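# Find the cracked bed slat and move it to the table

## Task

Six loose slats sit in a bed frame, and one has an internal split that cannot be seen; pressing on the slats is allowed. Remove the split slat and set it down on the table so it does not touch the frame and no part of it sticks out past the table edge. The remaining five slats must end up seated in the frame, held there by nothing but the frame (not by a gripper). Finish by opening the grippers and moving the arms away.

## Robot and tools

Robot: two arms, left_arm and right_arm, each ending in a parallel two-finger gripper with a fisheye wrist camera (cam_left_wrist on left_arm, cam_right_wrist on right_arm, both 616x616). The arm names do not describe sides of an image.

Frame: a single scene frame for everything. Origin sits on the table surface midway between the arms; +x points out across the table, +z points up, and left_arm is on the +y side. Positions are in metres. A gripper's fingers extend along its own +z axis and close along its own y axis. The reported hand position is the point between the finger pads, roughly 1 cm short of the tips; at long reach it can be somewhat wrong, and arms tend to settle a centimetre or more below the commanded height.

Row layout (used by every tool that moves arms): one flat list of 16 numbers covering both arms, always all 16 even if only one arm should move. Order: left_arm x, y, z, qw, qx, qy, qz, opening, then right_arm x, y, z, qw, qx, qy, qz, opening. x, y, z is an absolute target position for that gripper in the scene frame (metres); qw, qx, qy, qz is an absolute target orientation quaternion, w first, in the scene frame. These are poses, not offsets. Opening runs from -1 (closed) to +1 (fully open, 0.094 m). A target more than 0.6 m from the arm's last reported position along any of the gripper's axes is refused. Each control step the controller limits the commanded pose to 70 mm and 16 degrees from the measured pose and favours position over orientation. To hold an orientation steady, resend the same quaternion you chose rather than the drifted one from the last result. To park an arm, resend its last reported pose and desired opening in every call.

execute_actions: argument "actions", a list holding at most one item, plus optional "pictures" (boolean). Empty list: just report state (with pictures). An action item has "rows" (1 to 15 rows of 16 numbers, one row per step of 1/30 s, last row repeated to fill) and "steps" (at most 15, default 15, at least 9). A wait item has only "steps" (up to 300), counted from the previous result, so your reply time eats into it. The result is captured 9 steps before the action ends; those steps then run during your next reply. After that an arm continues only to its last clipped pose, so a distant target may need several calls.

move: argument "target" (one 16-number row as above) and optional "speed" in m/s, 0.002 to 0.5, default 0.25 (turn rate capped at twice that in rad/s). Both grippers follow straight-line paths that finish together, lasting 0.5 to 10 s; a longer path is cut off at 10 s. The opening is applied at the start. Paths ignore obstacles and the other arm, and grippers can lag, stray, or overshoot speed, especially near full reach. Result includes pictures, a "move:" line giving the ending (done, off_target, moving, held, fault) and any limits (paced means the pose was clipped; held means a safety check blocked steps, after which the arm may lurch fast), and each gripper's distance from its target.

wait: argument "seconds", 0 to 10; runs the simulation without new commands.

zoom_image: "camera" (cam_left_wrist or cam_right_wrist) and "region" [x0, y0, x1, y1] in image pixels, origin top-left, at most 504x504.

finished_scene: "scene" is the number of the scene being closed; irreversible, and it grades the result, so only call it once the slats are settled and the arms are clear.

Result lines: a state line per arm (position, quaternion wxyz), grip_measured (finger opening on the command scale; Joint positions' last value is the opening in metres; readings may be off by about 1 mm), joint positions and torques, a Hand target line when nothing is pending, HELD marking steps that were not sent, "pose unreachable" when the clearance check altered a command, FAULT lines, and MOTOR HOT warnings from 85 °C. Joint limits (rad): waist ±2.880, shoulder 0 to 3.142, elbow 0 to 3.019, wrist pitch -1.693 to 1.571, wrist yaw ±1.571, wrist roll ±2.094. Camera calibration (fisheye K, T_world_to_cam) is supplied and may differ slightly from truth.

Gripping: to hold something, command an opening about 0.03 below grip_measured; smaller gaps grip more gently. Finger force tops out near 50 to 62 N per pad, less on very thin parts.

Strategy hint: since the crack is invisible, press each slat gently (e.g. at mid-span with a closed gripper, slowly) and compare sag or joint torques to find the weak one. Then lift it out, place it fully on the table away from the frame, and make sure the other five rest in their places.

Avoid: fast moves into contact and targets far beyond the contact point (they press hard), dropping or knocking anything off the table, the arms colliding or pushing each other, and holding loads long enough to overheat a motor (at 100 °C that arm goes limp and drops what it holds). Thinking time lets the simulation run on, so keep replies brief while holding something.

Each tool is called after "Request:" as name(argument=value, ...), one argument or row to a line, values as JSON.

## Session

Request:
execute_actions(
  actions=[],
)

Scene clock: 0.00 s of 5100.00 s.
left_arm: end_effector_position=(+0.7124, +0.6036, +0.2246) grip_measured=+1.000 end_effector_quat_wxyz=(+0.107, +0.423, +0.873, +0.218) | right_arm: end_effector_position=(+0.6071, -0.1392, +0.1286) grip_measured=+1.000 end_effector_quat_wxyz=(+0.123, -0.688, +0.709, +0.087)
Joint positions: left_arm=[ 0.381  1.947  1.907 -1.06  -0.146  1.29   0.094] | right_arm=[ 0.023  1.866  1.583 -1.203 -0.291 -1.439  0.094]
Joint velocities: left_arm=[-0.005 -0.005  0.012  0.007 -0.022 -0.022  0.   ] | right_arm=[-0.005 -0.015  0.007  0.007  0.022 -0.037  0.   ]
Joint torques (N m, as the arm reports them, + toward a larger angle): no reading
Motor temperatures (°C, as the motors report them): left_arm=[17 18 20 18 17 20] | right_arm=[19 19 17 17 16 19]
Hand target (left_arm): +0.719, +0.606, +0.236; +0.115, +0.421, +0.870, +0.228
Hand target (right_arm): +0.615, -0.138, +0.137; -0.132, +0.689, -0.708, -0.079
camera_calibration (this result's frames):
cam_left_wrist: T_world_to_cam=[[-0.688884, -0.557481, -0.463307, 0.92868], [-0.722151, 0.472494, 0.50522, 0.120635], [-0.0627408, 0.682616, -0.728079, -0.0792995], [0, 0, 0, 1]] pos_world=[0.721894, 0.514853, 0.31158]
cam_right_wrist: T_world_to_cam=[[0.998619, -0.0291073, 0.0437366, -0.617314], [-0.0419021, -0.943451, 0.328853, -0.144228], [0.0316913, -0.330231, -0.943368, 0.18059], [0, 0, 0, 1]] pos_world=[0.604695, -0.0944037, 0.244792]

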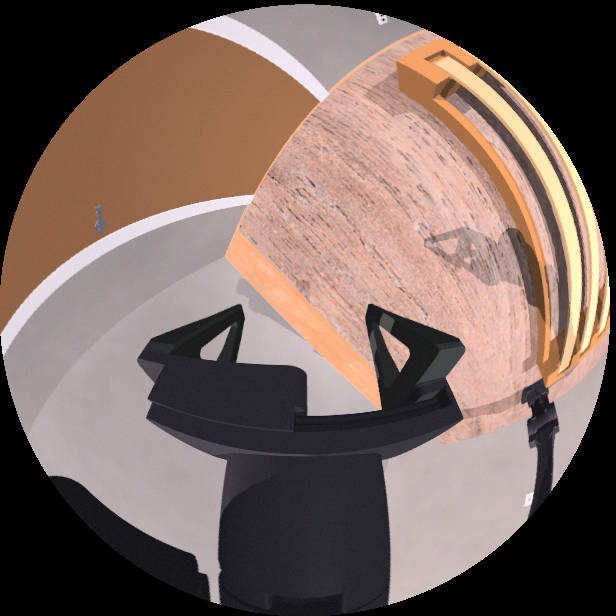

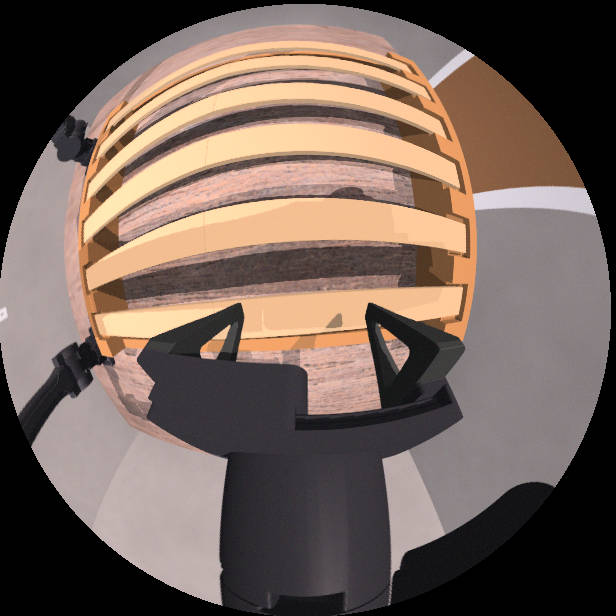

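Request:
move(
  target=[0.49,0.265,0.16,0,0,1,0,-1,0.49,0.02,0.16,0,0,1,0,-1],
  speed=0.35,
)

Scene clock: 3.27 s of 5100.00 s.
left_arm: end_effector_position=(+0.4886, +0.2692, +0.1497) grip_measured=-0.996 end_effector_quat_wxyz=(-0.006, +0.003, +1.000, -0.004) | right_arm: end_effector_position=(+0.4803, +0.0074, +0.1433) grip_measured=-0.987 end_effector_quat_wxyz=(-0.016, -0.002, +1.000, -0.010)
Joint positions: left_arm=[-0.111  1.554  1.248 -1.276  0.01  -0.134  0.   ] | right_arm=[ 0.437  1.747  1.476 -1.337  0.002  0.499  0.001]
Joint velocities: left_arm=[ 0.005 -0.024 -0.007 -0.002 -0.051 -0.051 -0.001] | right_arm=[ 0.005 -0.034 -0.017  0.007 -0.022  0.022  0.   ]
Joint torques (N m, as the arm reports them, + toward a larger angle): left_arm=[  1.19 -15.1    9.29  -0.93   0.12  -0.11] | right_arm=[ -0.05 -13.52  13.66  -0.2    0.     0.1 ]
Motor temperatures (°C, as the motors report them): left_arm=[17 18 21 18 17 20] | right_arm=[19 19 18 17 16 19]
Hand target (left_arm): +0.487, +0.267, +0.156; -0.000, -0.001, +1.000, -0.006
Hand target (right_arm): +0.490, +0.017, +0.161; +0.001, -0.001, +1.000, -0.002
Off the commanded pose (left_arm): 0.011 m, 1 deg.
Off the commanded pose (right_arm): 0.023 m, 2 deg.
Kept back: nothing.
move: off_target (left_arm, right_arm)
camera_calibration (this result's frames):
cam_left_wrist: T_world_to_cam=[[0.00499739, -0.999826, 0.017975, 0.261371], [-0.810896, 0.00646689, 0.585154, 0.311717], [-0.585168, -0.0175001, -0.810723, 0.53646], [0, 0, 0, 1]] pos_world=[0.565384, 0.268697, 0.24782]
cam_right_wrist: T_world_to_cam=[[0.0108195, -0.999835, 0.0145807, -0.00124909], [-0.786498, 0.000495505, 0.617593, 0.293167], [-0.617498, -0.0181498, -0.786363, 0.5339], [0, 0, 0, 1]] pos_world=[0.560271, 0.00829603, 0.2388]

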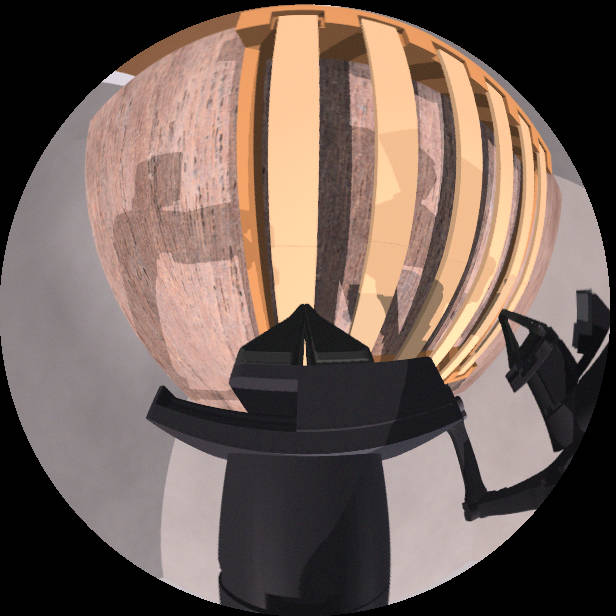

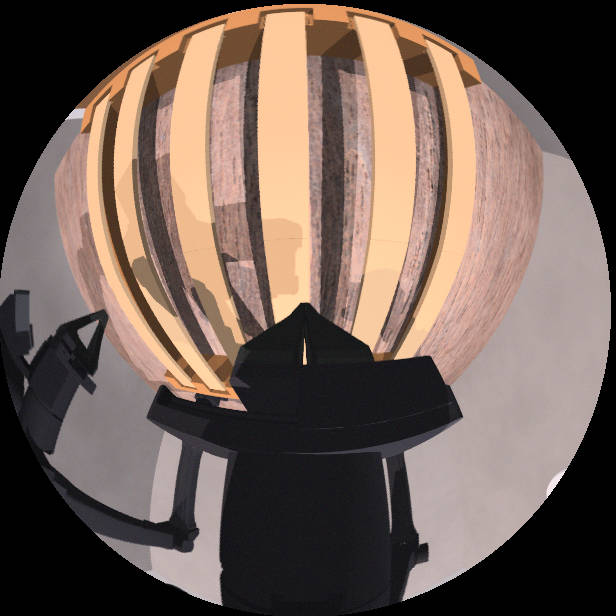

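Request:
move(
  target=[0.50,0.283,0.115,0,0,1,0,-1,0.50,0.03,0.115,0,0,1,0,-1],
  speed=0.1,
)

Request:
move(
  target=[0.50,0.283,0.04,0,0,1,0,-1,0.50,0.03,0.04,0,0,1,0,-1],
  speed=0.05,
)

Scene clock: 6.00 s of 5100.00 s.
left_arm: end_effector_position=(+0.4964, +0.2776, +0.1189) grip_measured=-0.996 end_effector_quat_wxyz=(-0.001, -0.000, +1.000, -0.001) | right_arm: end_effector_position=(+0.4957, +0.0187, +0.1178) grip_measured=-0.987 end_effector_quat_wxyz=(-0.004, +0.003, +1.000, -0.004)
Joint positions: left_arm=[-0.093  1.592  1.209 -1.189  0.003 -0.123  0.   ] | right_arm=[ 0.442  1.797  1.476 -1.26   0.002  0.514  0.001]
Joint velocities: left_arm=[-0.015 -0.024  0.002  0.007  0.007  0.007 -0.001] | right_arm=[-0.015 -0.005 -0.007 -0.022  0.051  0.051  0.001]
Joint torques (N m, as the arm reports them, + toward a larger angle): left_arm=[  2.65 -13.34   9.16  -0.23  -0.12   0.09] | right_arm=[  0.55 -12.5   11.07   0.51  -0.14   0.09]
Motor temperatures (°C, as the motors report them): left_arm=[17 18 21 18 17 20] | right_arm=[19 19 19 17 16 19]
Hand target (left_arm): +0.500, +0.283, +0.115; -0.000, -0.000, +1.000, +0.000
Hand target (right_arm): +0.500, +0.030, +0.115; +0.000, +0.000, +1.000, -0.000
Off the commanded pose (left_arm): 0.008 m, 0 deg.
Off the commanded pose (right_arm): 0.012 m, 1 deg.
Kept back: nothing.
move: off_target (right_arm)
camera_calibration (this result's frames):
cam_left_wrist: T_world_to_cam=[[0.0109107, -0.999872, 0.0117162, 0.268099], [-0.816585, -0.00214696, 0.577222, 0.342201], [-0.577123, -0.0158652, -0.816503, 0.512484], [0, 0, 0, 1]] pos_world=[0.572277, 0.27693, 0.217778]
cam_right_wrist: T_world_to_cam=[[0.000707899, -0.999998, 0.00189434, 0.0167316], [-0.801026, 0.000566961, 0.598629, 0.330491], [-0.598629, -0.00194118, -0.801024, 0.515617], [0, 0, 0, 1]] pos_world=[0.573383, 0.0175451, 0.215149]

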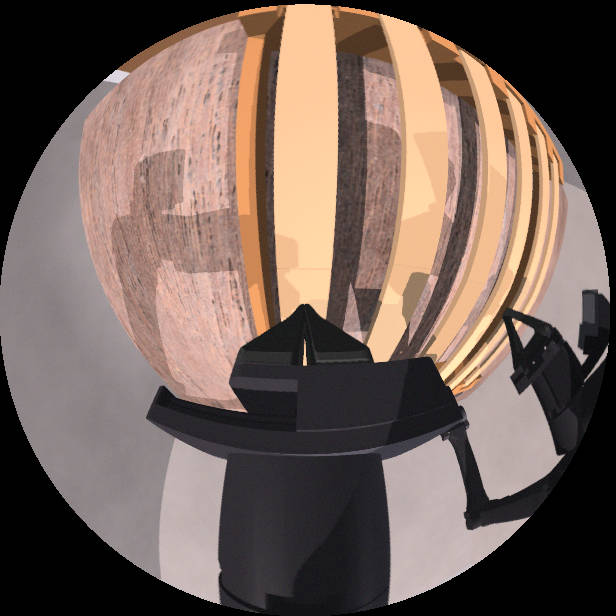

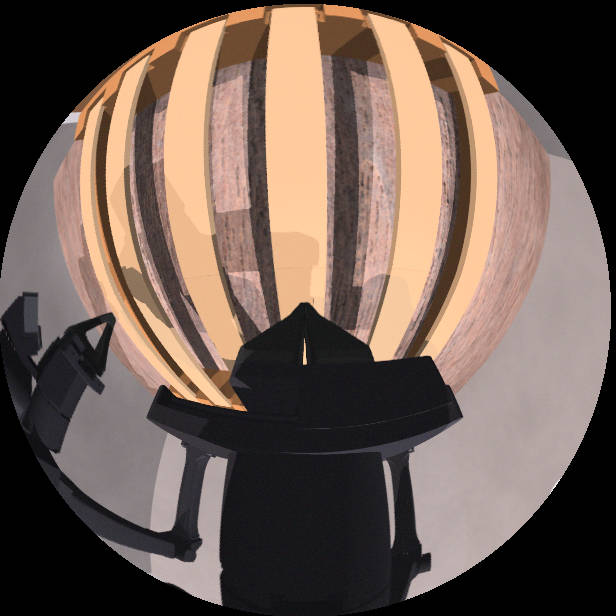

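Scene clock: 7.83 s of 5100.00 s.
left_arm: end_effector_position=(+0.4951, +0.2777, +0.1014) grip_measured=-0.997 end_effector_quat_wxyz=(+0.029, +0.000, +1.000, -0.005) | right_arm: end_effector_position=(+0.5015, +0.0219, +0.0802) grip_measured=-0.987 end_effector_quat_wxyz=(+0.018, +0.003, +1.000, +0.009)
Joint positions: left_arm=[-0.093  1.572  1.133 -1.074  0.003 -0.122  0.   ] | right_arm=[ 0.442  1.818  1.4   -1.112  0.002  0.514  0.001]
Joint velocities: left_arm=[-0.015 -0.005  0.002 -0.007  0.051 -0.022 -0.001] | right_arm=[-0.015 -0.015 -0.012  0.002 -0.037  0.022  0.   ]
Joint torques (N m, as the arm reports them, + toward a larger angle): left_arm=[ 2.5  -5.75  5.52  3.26 -0.08  0.08] | right_arm=[ 0.49 -9.27  8.05  1.52 -0.14  0.07]
Motor temperatures (°C, as the motors report them): left_arm=[17 18 21 18 17 20] | right_arm=[19 19 19 17 16 19]
Hand target (left_arm): +0.494, +0.283, +0.045; -0.000, -0.000, +1.000, -0.000
Hand target (right_arm): +0.498, +0.028, +0.042; +0.000, +0.000, +1.000, -0.000
Off the commanded pose (left_arm): 0.062 m, 3 deg.
Off the commanded pose (right_arm): 0.041 m, 2 deg.
Kept back: nothing.
move: off_target (left_arm, right_arm)
camera_calibration (this result's frames):
cam_left_wrist: T_world_to_cam=[[0.00921688, -0.999766, 0.0195957, 0.268495], [-0.849437, 0.00251173, 0.527684, 0.371189], [-0.527609, -0.0215089, -0.849215, 0.47779], [0, 0, 0, 1]] pos_world=[0.564914, 0.277777, 0.204614]
cam_right_wrist: T_world_to_cam=[[0.00117748, -0.999737, -0.0229128, 0.021745], [-0.826958, -0.0138565, 0.562093, 0.373832], [-0.562262, 0.0182861, -0.826757, 0.472358], [0, 0, 0, 1]] pos_world=[0.574707, 0.0182817, 0.180895]

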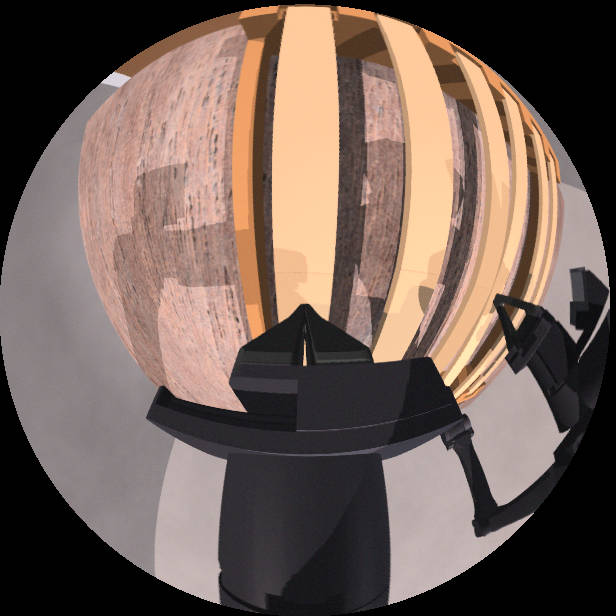

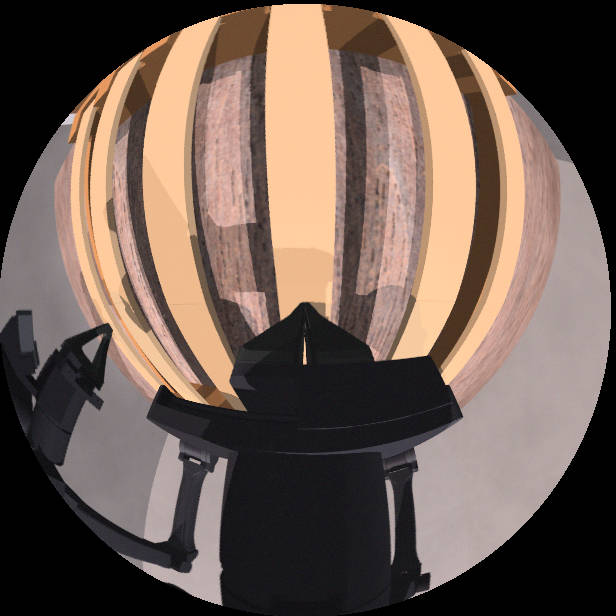

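Request:
move(
  target=[0.48,0.30,0.16,0,0,1,0,-1,0.515,0.03,0.14,0,0,1,0,-1],
  speed=0.15,
)

Request:
move(
  target=[0.35,0.40,0.24,0,0,1,0,-1,0.525,0.03,0.135,0,0,1,0,0.4],
  speed=0.3,
)

Request:
move(
  target=[0.35,0.40,0.24,0,0,1,0,-1,0.52,0.024,0.078,0,0,1,0,0.4],
  speed=0.06,
)

Scene clock: 9.10 s of 5100.00 s.
left_arm: end_effector_position=(+0.4672, +0.2966, +0.1448) grip_measured=-0.997 end_effector_quat_wxyz=(-0.016, -0.001, +1.000, +0.001) | right_arm: end_effector_position=(+0.5061, +0.0246, +0.1375) grip_measured=-0.987 end_effector_quat_wxyz=(-0.002, +0.003, +1.000, -0.002)
Joint positions: left_arm=[-0.058  1.51   1.184 -1.277  0.001 -0.089  0.   ] | right_arm=[ 0.442  1.809  1.547 -1.314  0.002  0.514  0.001]
Joint velocities: left_arm=[-0.005  0.005 -0.002 -0.007 -0.051  0.022  0.001] | right_arm=[-0.005 -0.005 -0.002  0.002  0.037  0.022 -0.002]
Joint torques (N m, as the arm reports them, + toward a larger angle): left_arm=[  2.41 -13.37  12.46  -1.16  -0.07   0.09] | right_arm=[ -0.49 -12.77  12.92  -0.15  -0.16  -0.07]
Motor temperatures (°C, as the motors report them): left_arm=[17 18 21 18 17 20] | right_arm=[19 20 19 17 16 19]
Hand target (left_arm): +0.479, +0.300, +0.160; +0.000, -0.000, +1.000, +0.000
Hand target (right_arm): +0.515, +0.030, +0.140; +0.000, -0.000, +1.000, +0.000
Off the commanded pose (left_arm): 0.020 m, 2 deg.
Off the commanded pose (right_arm): 0.011 m, 0 deg.
Kept back: nothing.
move: off_target (left_arm, right_arm)
camera_calibration (this result's frames):
cam_left_wrist: T_world_to_cam=[[0.0134604, -0.999883, 0.0072204, 0.286624], [-0.798785, -0.00640908, 0.601582, 0.292833], [-0.601466, -0.0138651, -0.798778, 0.525246], [0, 0, 0, 1]] pos_world=[0.54597, 0.29575, 0.241322]
cam_right_wrist: T_world_to_cam=[[0.000700089, -0.999999, -0.000994962, 0.0230023], [-0.803194, -0.00115502, 0.595717, 0.328509], [-0.595717, 0.000382093, -0.803194, 0.536416], [0, 0, 0, 1]] pos_world=[0.583392, 0.0231768, 0.235171]

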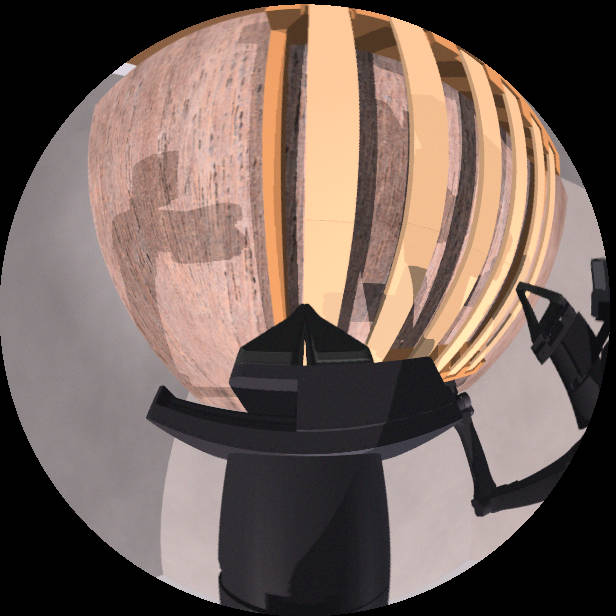

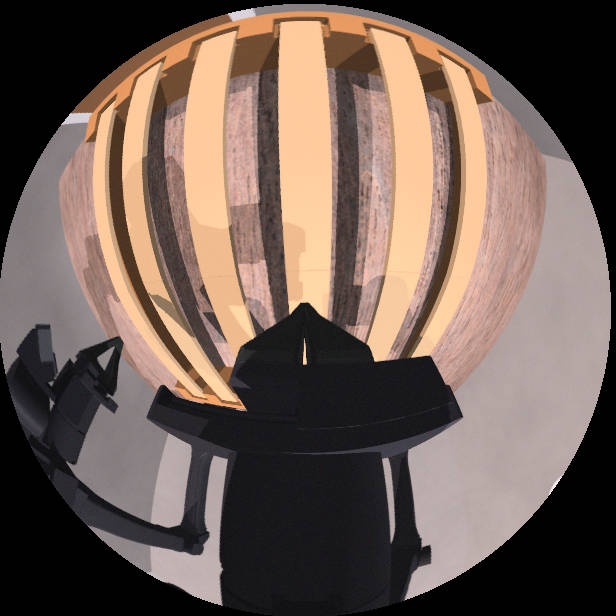

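Scene clock: 10.33 s of 5100.00 s.
left_arm: end_effector_position=(+0.3511, +0.4004, +0.2412) grip_measured=-0.997 end_effector_quat_wxyz=(+0.009, -0.005, +1.000, +0.004) | right_arm: end_effector_position=(+0.5098, +0.0267, +0.1316) grip_measured=+0.399 end_effector_quat_wxyz=(-0.005, -0.000, +1.000, -0.004)
Joint positions: left_arm=[ 0.245  1.135  1.095 -1.51  -0.005  0.207  0.   ] | right_arm=[ 0.442  1.829  1.559 -1.314  0.002  0.507  0.066]
Joint velocities: left_arm=[-0.005  0.005  0.002 -0.002 -0.037  0.007 -0.   ] | right_arm=[-0.005  0.005  0.002  0.007 -0.007 -0.051  0.   ]
Joint torques (N m, as the arm reports them, + toward a larger angle): left_arm=[ 2.06 -7.62  9.84 -1.02  0.06  0.08] | right_arm=[ -1.34 -12.56  13.83  -0.06  -0.13  -0.1 ]
Motor temperatures (°C, as the motors report them): left_arm=[17 18 21 18 17 20] | right_arm=[19 20 20 17 16 19]
Hand target (left_arm): +0.350, +0.402, +0.239; +0.001, +0.000, +1.000, +0.003
Hand target (right_arm): +0.524, +0.030, +0.135; +0.000, -0.000, +1.000, +0.000
Off the commanded pose (left_arm): 0.002 m, 1 deg.
Off the commanded pose (right_arm): 0.016 m, 1 deg.
Kept back: nothing.
move: off_target (right_arm)
camera_calibration (this result's frames):
cam_left_wrist: T_world_to_cam=[[0.0200031, -0.9998, 0.000521773, 0.390582], [-0.827999, -0.0162734, 0.560493, 0.166843], [-0.560372, -0.0116436, -0.828159, 0.525677], [0, 0, 0, 1]] pos_world=[0.424907, 0.39934, 0.341626]
cam_right_wrist: T_world_to_cam=[[0.00719035, -0.999971, 0.00263779, 0.0212997], [-0.799163, -0.00416081, 0.6011, 0.332394], [-0.601071, -0.00643014, -0.799169, 0.536263], [0, 0, 0, 1]] pos_world=[0.587816, 0.0261303, 0.228706]

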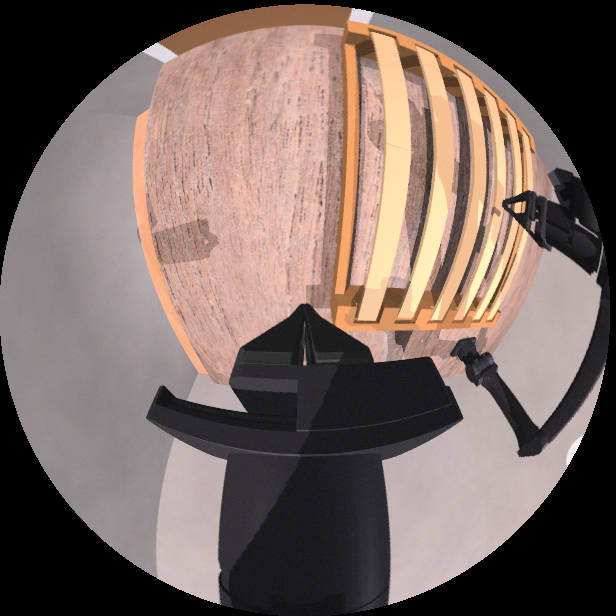

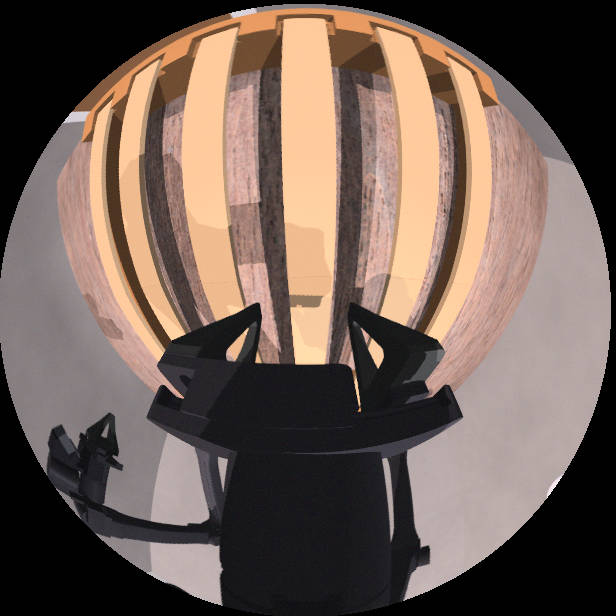

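Scene clock: 11.63 s of 5100.00 s.
left_arm: end_effector_position=(+0.3498, +0.3999, +0.2412) grip_measured=-0.997 end_effector_quat_wxyz=(+0.007, -0.005, +1.000, +0.003) | right_arm: end_effector_position=(+0.5138, +0.0289, +0.0893) grip_measured=+0.399 end_effector_quat_wxyz=(+0.004, -0.002, +1.000, +0.001)
Joint positions: left_arm=[ 0.245  1.135  1.095 -1.516 -0.003  0.207  0.   ] | right_arm=[ 0.442  1.862  1.49  -1.19   0.002  0.503  0.066]
Joint velocities: left_arm=[ 0.015 -0.015 -0.002  0.007 -0.022 -0.037  0.   ] | right_arm=[ 0.005 -0.015 -0.002  0.012 -0.022  0.022 -0.   ]
Joint torques (N m, as the arm reports them, + toward a larger angle): left_arm=[ 1.87 -7.36 10.12 -1.02  0.24  0.1 ] | right_arm=[ -1.77 -13.     9.51   0.52  -0.14  -0.09]
Motor temperatures (°C, as the motors report them): left_arm=[17 18 21 18 17 20] | right_arm=[19 20 20 17 16 19]
Hand target (left_arm): +0.350, +0.400, +0.240; +0.000, -0.000, +1.000, -0.000
Hand target (right_arm): +0.520, +0.024, +0.078; -0.000, +0.000, +1.000, +0.000
Off the commanded pose (left_arm): 0.001 m, 1 deg.
Off the commanded pose (right_arm): 0.014 m, 1 deg.
Kept back: nothing.
move: off_target (right_arm)
camera_calibration (this result's frames):
cam_left_wrist: T_world_to_cam=[[0.0199856, -0.999796, 0.0030591, 0.389461], [-0.825249, -0.014769, 0.564575, 0.163283], [-0.564415, -0.0138079, -0.825376, 0.526573], [0, 0, 0, 1]] pos_world=[0.424171, 0.399064, 0.341243]
cam_right_wrist: T_world_to_cam=[[0.0118219, -0.999897, -0.00812029, 0.0221691], [-0.810781, -0.0143382, 0.585174, 0.36865], [-0.58523, -0.000334104, -0.810867, 0.497637], [0, 0, 0, 1]] pos_world=[0.589865, 0.0276189, 0.187973]

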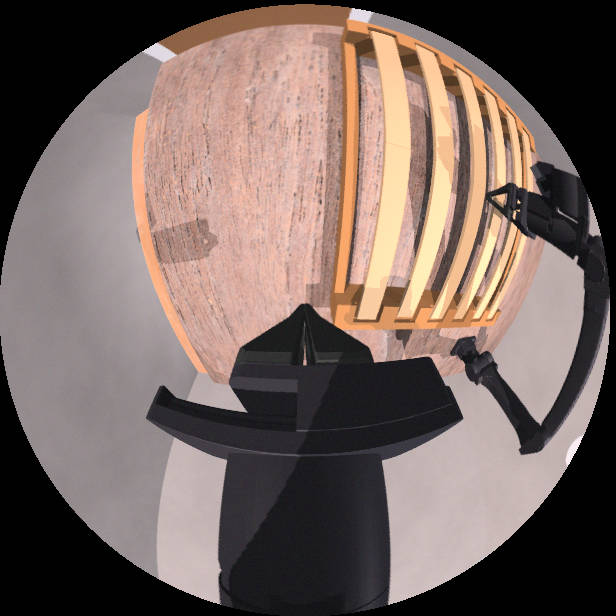

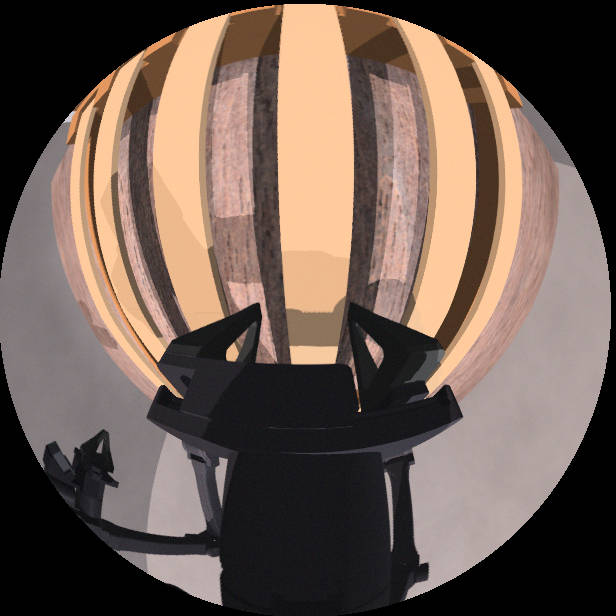

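Request:
move(
  target=[0.35,0.40,0.24,0,0,1,0,-1,0.522,0.015,0.075,0,0,1,0,0.4],
  speed=0.04,
)

Request:
move(
  target=[0.35,0.40,0.24,0,0,1,0,-1,0.522,0.018,0.078,0,0,1,0,-0.225],
  speed=0.04,
)

Scene clock: 12.90 s of 5100.00 s.
left_arm: end_effector_position=(+0.3498, +0.3999, +0.2412) grip_measured=-0.997 end_effector_quat_wxyz=(+0.007, -0.005, +1.000, +0.003) | right_arm: end_effector_position=(+0.5173, +0.0193, +0.0858) grip_measured=+0.399 end_effector_quat_wxyz=(+0.004, -0.001, +1.000, +0.001)
Joint positions: left_arm=[ 0.245  1.135  1.095 -1.516 -0.003  0.207  0.   ] | right_arm=[ 0.423  1.862  1.48  -1.181  0.002  0.487  0.066]
Joint velocities: left_arm=[ 0.015 -0.005 -0.002  0.022 -0.081  0.022 -0.   ] | right_arm=[-0.005 -0.005 -0.002 -0.007  0.007 -0.037 -0.001]
Joint torques (N m, as the arm reports them, + toward a larger angle): left_arm=[ 1.84 -7.4  10.15 -1.05  0.24  0.08] | right_arm=[ -0.88 -13.06   9.24   0.54  -0.16  -0.08]
Motor temperatures (°C, as the motors report them): left_arm=[17 18 22 18 17 20] | right_arm=[19 20 20 17 16 19]
Hand target (left_arm): +0.350, +0.400, +0.240; +0.000, -0.000, +1.000, -0.000
Hand target (right_arm): +0.522, +0.015, +0.075; -0.000, -0.000, +1.000, +0.000
Off the commanded pose (left_arm): 0.001 m, 1 deg.
Off the commanded pose (right_arm): 0.013 m, 1 deg.
Kept back: nothing.
move: off_target (right_arm)
camera_calibration (this result's frames):
cam_left_wrist: T_world_to_cam=[[0.0196043, -0.999803, 0.0030539, 0.389599], [-0.825254, -0.0144572, 0.564577, 0.163159], [-0.564422, -0.0135884, -0.825375, 0.526487], [0, 0, 0, 1]] pos_world=[0.424171, 0.399035, 0.341243]
cam_right_wrist: T_world_to_cam=[[0.0095303, -0.999924, -0.00780337, 0.0136499], [-0.810641, -0.0122948, 0.585414, 0.373298], [-0.585465, 0.000746562, -0.810697, 0.496923], [0, 0, 0, 1]] pos_world=[0.593412, 0.0178675, 0.184427]

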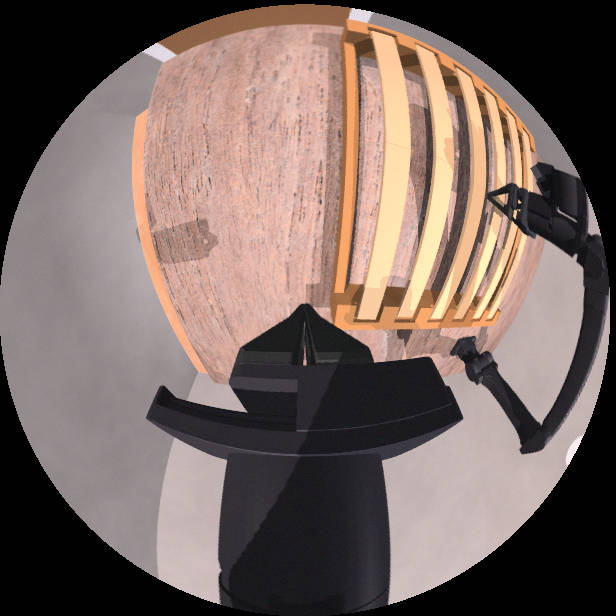

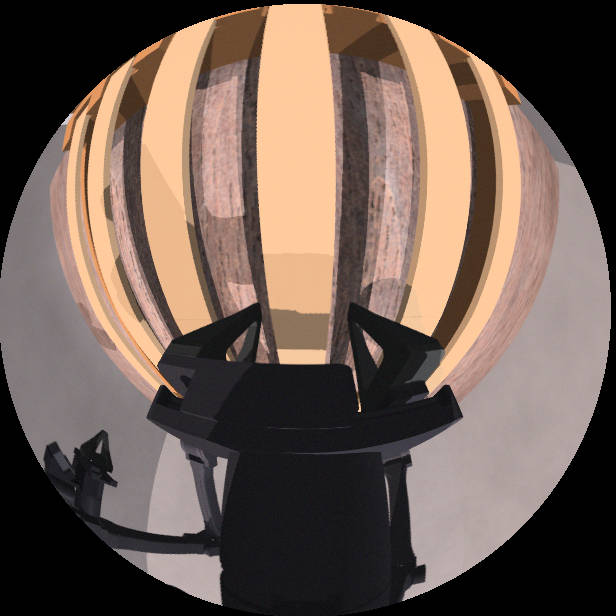

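Scene clock: 13.60 s of 5100.00 s.
left_arm: end_effector_position=(+0.3498, +0.3999, +0.2412) grip_measured=-0.997 end_effector_quat_wxyz=(+0.007, -0.005, +1.000, +0.003) | right_arm: end_effector_position=(+0.5172, +0.0195, +0.0858) grip_measured=-0.206 end_effector_quat_wxyz=(+0.004, -0.003, +1.000, +0.002)
Joint positions: left_arm=[ 0.245  1.135  1.095 -1.516 -0.003  0.207  0.   ] | right_arm=[ 0.423  1.862  1.48  -1.181  0.     0.484  0.037]
Joint velocities: left_arm=[-0.005  0.005 -0.002 -0.007 -0.051  0.022  0.   ] | right_arm=[ 0.005  0.005 -0.012  0.007 -0.037 -0.037 -0.001]
Joint torques (N m, as the arm reports them, + toward a larger angle): left_arm=[ 1.87 -7.46 10.14 -1.06  0.24  0.09] | right_arm=[ -1.15 -13.    10.11   0.26  -0.1   -0.03]
Motor temperatures (°C, as the motors report them): left_arm=[17 18 22 18 17 20] | right_arm=[19 20 20 17 16 19]
Hand target (left_arm): +0.350, +0.400, +0.240; +0.000, -0.000, +1.000, -0.000
Hand target (right_arm): +0.522, +0.018, +0.078; -0.000, +0.000, +1.000, +0.000
Off the commanded pose (left_arm): 0.001 m, 1 deg.
Off the commanded pose (right_arm): 0.009 m, 1 deg.
Kept back: nothing.
move: done
camera_calibration (this result's frames):
cam_left_wrist: T_world_to_cam=[[0.0196043, -0.999803, 0.0030539, 0.389599], [-0.825254, -0.0144572, 0.564577, 0.163159], [-0.564422, -0.0135884, -0.825375, 0.526487], [0, 0, 0, 1]] pos_world=[0.424171, 0.399035, 0.341243]
cam_right_wrist: T_world_to_cam=[[0.0118261, -0.999888, -0.00913912, 0.012809], [-0.810194, -0.0149384, 0.585971, 0.372974], [-0.586042, 0.000474711, -0.810281, 0.497119], [0, 0, 0, 1]] pos_world=[0.593362, 0.0181433, 0.184371]

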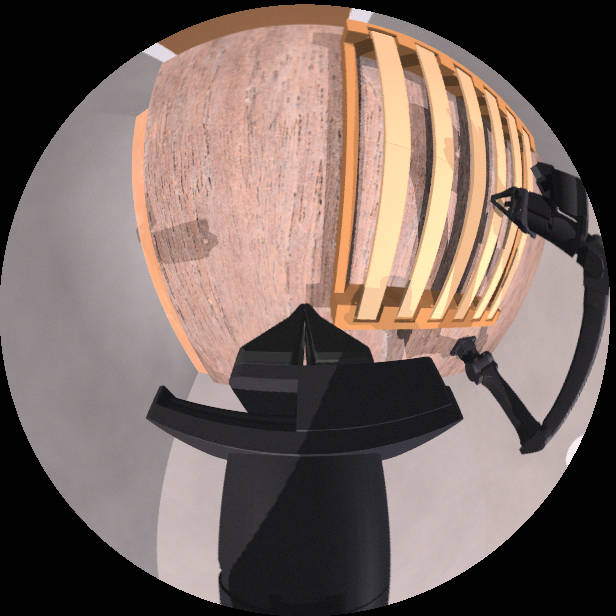

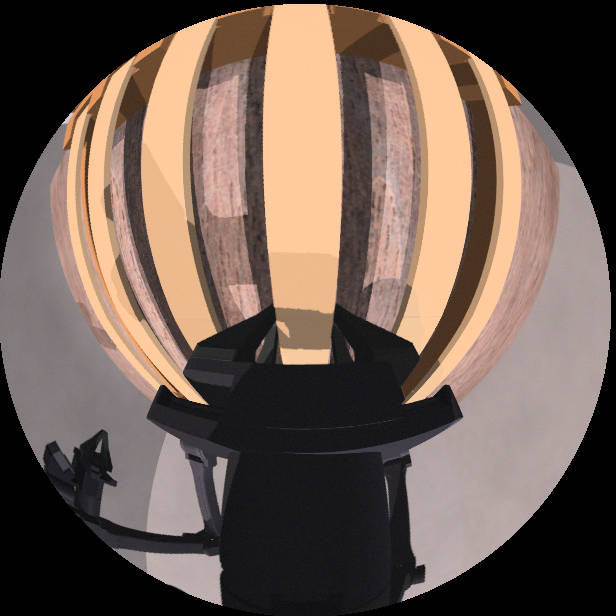

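Request:
move(
  target=[0.35,0.40,0.24,0,0,1,0,-1,0.532,0.028,0.18,0.015,0,1,0,-0.23],
  speed=0.08,
)

Scene clock: 15.43 s of 5100.00 s.
left_arm: end_effector_position=(+0.3498, +0.3999, +0.2412) grip_measured=-0.997 end_effector_quat_wxyz=(+0.007, -0.005, +1.000, +0.003) | right_arm: end_effector_position=(+0.5211, +0.0193, +0.1459) grip_measured=-0.207 end_effector_quat_wxyz=(-0.016, -0.001, +1.000, -0.015)
Joint positions: left_arm=[ 0.245  1.135  1.095 -1.516 -0.003  0.207  0.   ] | right_arm=[ 0.423  1.855  1.634 -1.392  0.012  0.487  0.037]
Joint velocities: left_arm=[ 0.005 -0.015 -0.002  0.002 -0.007  0.022 -0.001] | right_arm=[ 0.005  0.005  0.002 -0.012  0.051 -0.007 -0.001]
Joint torques (N m, as the arm reports them, + toward a larger angle): left_arm=[ 1.91 -7.41 10.13 -1.06  0.23  0.09] | right_arm=[ -0.13 -16.84  14.26  -0.19   0.02   0.08]
Motor temperatures (°C, as the motors report them): left_arm=[17 18 22 18 17 20] | right_arm=[19 20 20 17 16 19]
Hand target (left_arm): +0.350, +0.400, +0.240; +0.000, -0.000, +1.000, -0.000
Hand target (right_arm): +0.531, +0.027, +0.180; +0.015, +0.000, +1.000, +0.000
Off the commanded pose (left_arm): 0.001 m, 1 deg.
Off the commanded pose (right_arm): 0.037 m, 4 deg.
Kept back: nothing.
move: off_target (right_arm)
camera_calibration (this result's frames):
cam_left_wrist: T_world_to_cam=[[0.0196043, -0.999803, 0.0030539, 0.389599], [-0.825254, -0.0144572, 0.564577, 0.163159], [-0.564422, -0.0135884, -0.825375, 0.526487], [0, 0, 0, 1]] pos_world=[0.424171, 0.399035, 0.341243]
cam_right_wrist: T_world_to_cam=[[0.0100405, -0.999643, 0.0247426, 0.00908473], [-0.786614, 0.00738072, 0.617401, 0.323644], [-0.617363, -0.0256619, -0.786259, 0.561429], [0, 0, 0, 1]] pos_world=[0.601097, 0.0211001, 0.241386]

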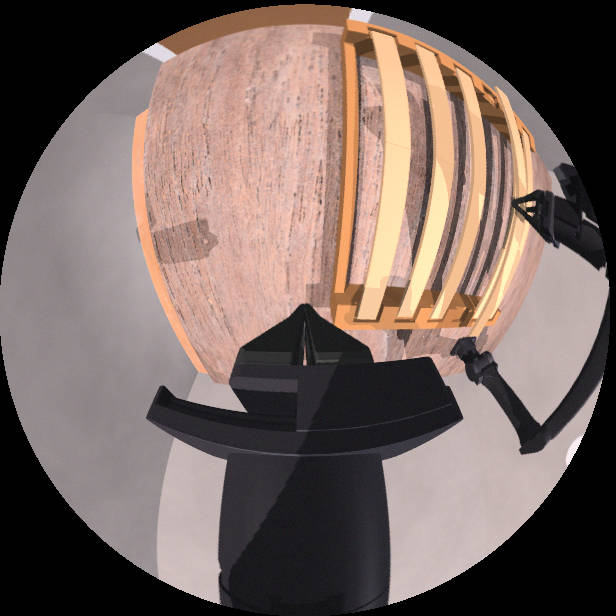

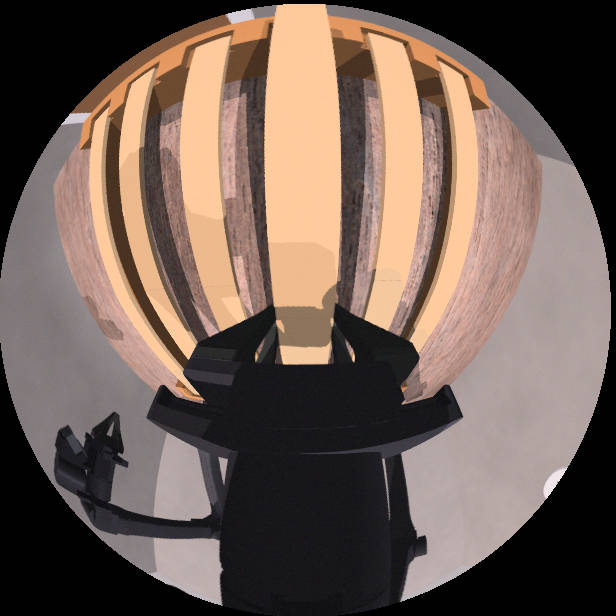

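Request:
move(
  target=[0.35,0.40,0.24,0,0,1,0,-1,0.52,-0.37,0.22,0.025,0,1,0,-0.23],
  speed=0.18,
)

Request:
move(
  target=[0.35,0.40,0.24,0,0,1,0,-1,0.49,-0.38,0.035,0,0,1,0,-0.23],
  speed=0.12,
)

Request:
move(
  target=[0.35,0.40,0.24,0,0,1,0,-1,0.49,-0.38,0.002,0,0,1,0,-0.23],
  speed=0.03,
)

Scene clock: 18.53 s of 5100.00 s.
left_arm: end_effector_position=(+0.3498, +0.3999, +0.2412) grip_measured=-0.997 end_effector_quat_wxyz=(+0.007, -0.005, +1.000, +0.003) | right_arm: end_effector_position=(+0.5078, -0.3638, +0.1967) grip_measured=-0.207 end_effector_quat_wxyz=(-0.003, +0.007, +1.000, +0.010)
Joint positions: left_arm=[ 0.245  1.135  1.095 -1.516 -0.003  0.207  0.   ] | right_arm=[-0.325  1.65   1.492 -1.423 -0.018 -0.247  0.037]
Joint velocities: left_arm=[-0.005 -0.015 -0.012 -0.002  0.022 -0.007  0.   ] | right_arm=[ 0.005  0.005  0.007 -0.007 -0.007 -0.037  0.   ]
Joint torques (N m, as the arm reports them, + toward a larger angle): left_arm=[ 1.89 -7.43 10.15 -1.03  0.24  0.09] | right_arm=[ -0.43 -12.69  14.51  -0.16  -0.23  -0.1 ]
Motor temperatures (°C, as the motors report them): left_arm=[17 18 22 18 17 20] | right_arm=[19 20 21 17 16 19]
Hand target (left_arm): +0.350, +0.400, +0.240; +0.000, -0.000, +1.000, -0.000
Hand target (right_arm): +0.519, -0.366, +0.219; +0.021, +0.001, +1.000, +0.005
Off the commanded pose (left_arm): 0.001 m, 1 deg.
Off the commanded pose (right_arm): 0.027 m, 3 deg.
Kept back: nothing.
move: off_target (right_arm)
camera_calibration (this result's frames):
cam_left_wrist: T_world_to_cam=[[0.0196043, -0.999803, 0.0030539, 0.389599], [-0.825254, -0.0144572, 0.564577, 0.163159], [-0.564422, -0.0135884, -0.825375, 0.526487], [0, 0, 0, 1]] pos_world=[0.424171, 0.399035, 0.341243]
cam_right_wrist: T_world_to_cam=[[-0.00633327, -0.999665, -0.0250931, -0.356952], [-0.802482, -0.0098914, 0.596594, 0.290524], [-0.596643, 0.0239152, -0.80215, 0.593963], [0, 0, 0, 1]] pos_world=[0.585264, -0.368164, 0.294165]

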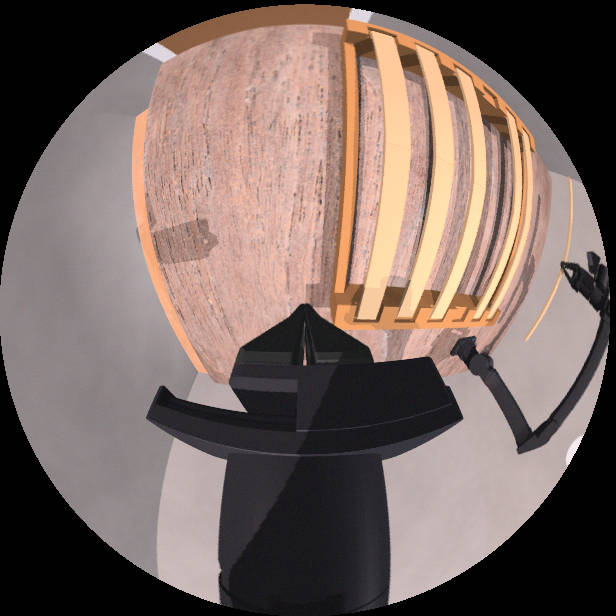

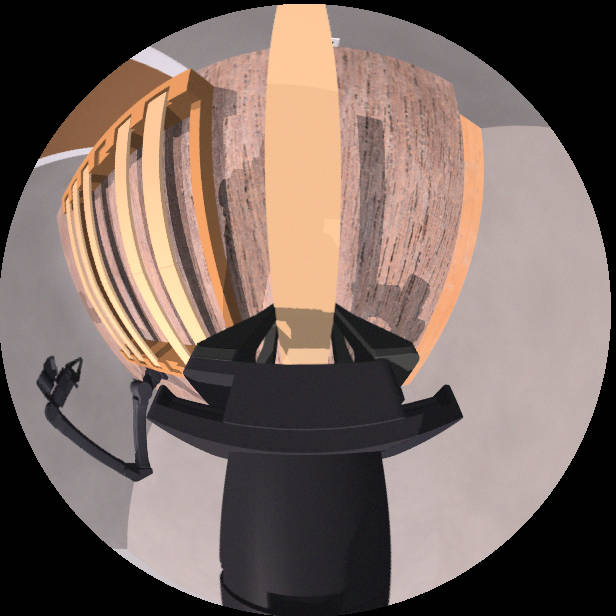

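Scene clock: 20.30 s of 5100.00 s.
left_arm: end_effector_position=(+0.3498, +0.3999, +0.2412) grip_measured=-0.997 end_effector_quat_wxyz=(+0.007, -0.005, +1.000, +0.003) | right_arm: end_effector_position=(+0.4861, -0.3715, +0.0370) grip_measured=-0.207 end_effector_quat_wxyz=(-0.005, -0.002, +1.000, +0.002)
Joint positions: left_arm=[ 0.245  1.135  1.095 -1.516 -0.003  0.207  0.   ] | right_arm=[-0.347  1.753  1.178 -1.006 -0.002 -0.286  0.037]
Joint velocities: left_arm=[-0.005 -0.015  0.007  0.012  0.037  0.022  0.001] | right_arm=[-0.015 -0.005 -0.012 -0.002  0.022 -0.051 -0.002]
Joint torques (N m, as the arm reports them, + toward a larger angle): left_arm=[ 1.95 -7.36 10.14 -1.03  0.24  0.09] | right_arm=[ -1.99 -11.61   9.16   0.51  -0.07  -0.07]
Motor temperatures (°C, as the motors report them): left_arm=[17 18 22 18 17 20] | right_arm=[19 20 21 17 16 19]
Hand target (left_arm): +0.350, +0.400, +0.240; +0.000, -0.000, +1.000, -0.000
Hand target (right_arm): +0.490, -0.380, +0.035; -0.000, +0.000, +1.000, +0.000
Off the commanded pose (left_arm): 0.001 m, 1 deg.
Off the commanded pose (right_arm): 0.010 m, 1 deg.
Kept back: nothing.
move: done
camera_calibration (this result's frames):
cam_left_wrist: T_world_to_cam=[[0.0196043, -0.999803, 0.0030539, 0.389599], [-0.825254, -0.0144572, 0.564577, 0.163159], [-0.564422, -0.0135884, -0.825375, 0.526487], [0, 0, 0, 1]] pos_world=[0.424171, 0.399035, 0.341243]
cam_right_wrist: T_world_to_cam=[[0.0116866, -0.999878, -0.0103286, -0.378171], [-0.800047, -0.0155462, 0.599736, 0.364834], [-0.599824, 0.00125443, -0.800131, 0.446151], [0, 0, 0, 1]] pos_world=[0.563916, -0.373013, 0.134269]

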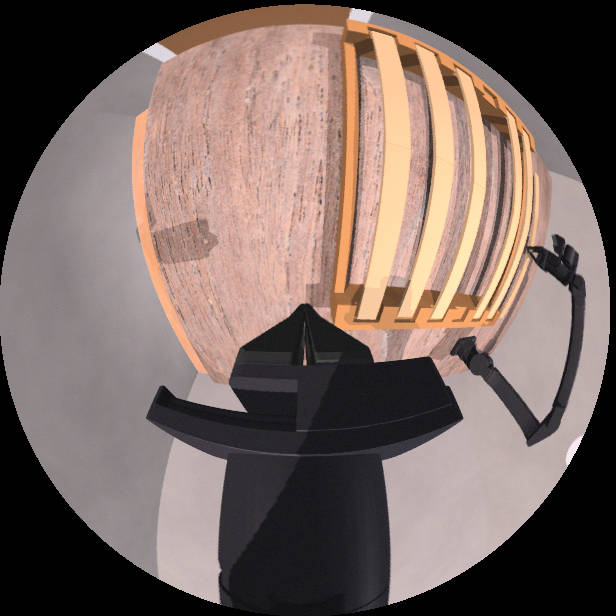

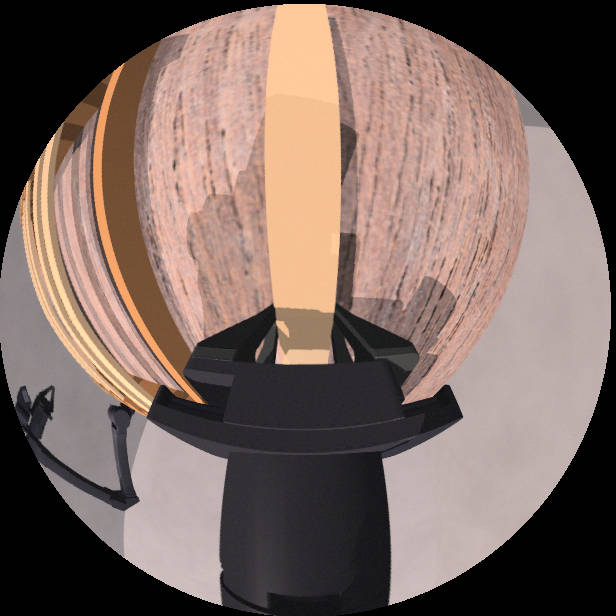

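Scene clock: 21.73 s of 5100.00 s.
left_arm: end_effector_position=(+0.3498, +0.3999, +0.2412) grip_measured=-0.997 end_effector_quat_wxyz=(+0.007, -0.005, +1.000, +0.003) | right_arm: end_effector_position=(+0.4900, -0.3727, +0.0137) grip_measured=-0.207 end_effector_quat_wxyz=(+0.004, -0.003, +1.000, +0.000)
Joint positions: left_arm=[ 0.245  1.135  1.095 -1.516 -0.003  0.207  0.   ] | right_arm=[-0.347  1.788  1.154 -0.93  -0.002 -0.286  0.037]
Joint velocities: left_arm=[-0.015 -0.005 -0.002  0.002  0.095  0.007 -0.   ] | right_arm=[-0.015 -0.024  0.012  0.012 -0.037 -0.051 -0.   ]
Joint torques (N m, as the arm reports them, + toward a larger angle): left_arm=[ 1.81 -7.36 10.12 -1.04  0.24  0.09] | right_arm=[ -1.82 -10.72   8.14   0.76  -0.07  -0.1 ]
Motor temperatures (°C, as the motors report them): left_arm=[17 18 22 18 17 20] | right_arm=[19 20 21 17 16 19]
Hand target (left_arm): +0.350, +0.400, +0.240; +0.000, -0.000, +1.000, -0.000
Hand target (right_arm): +0.490, -0.380, +0.002; +0.000, +0.000, +1.000, +0.000
Off the commanded pose (left_arm): 0.001 m, 1 deg.
Off the commanded pose (right_arm): 0.014 m, 1 deg.
Kept back: nothing.
move: off_target (right_arm)
camera_calibration (this result's frames):
cam_left_wrist: T_world_to_cam=[[0.0196043, -0.999803, 0.0030539, 0.389599], [-0.825254, -0.0144572, 0.564577, 0.163159], [-0.564422, -0.0135884, -0.825375, 0.526487], [0, 0, 0, 1]] pos_world=[0.424171, 0.399035, 0.341243]
cam_right_wrist: T_world_to_cam=[[0.011818, -0.999916, -0.00525952, -0.379733], [-0.810044, -0.0126575, 0.586233, 0.388059], [-0.58625, -0.00266769, -0.810126, 0.421899], [0, 0, 0, 1]] pos_world=[0.566171, -0.373664, 0.112301]

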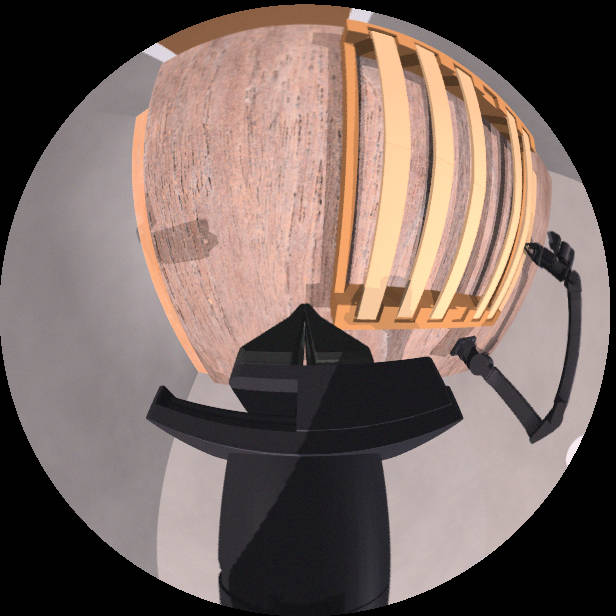

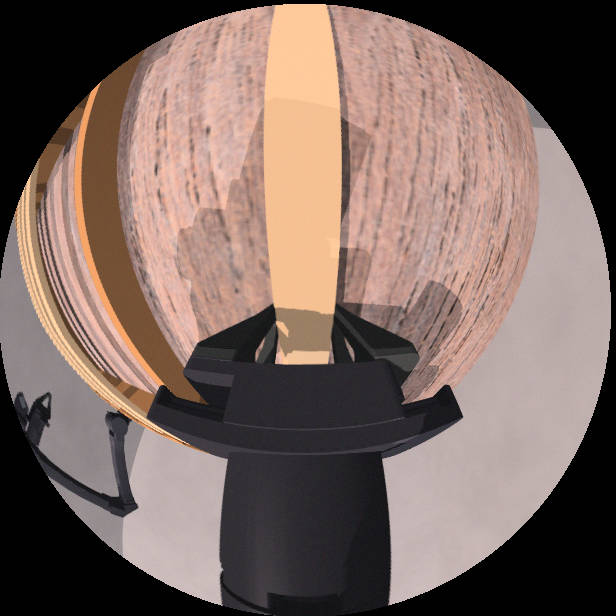

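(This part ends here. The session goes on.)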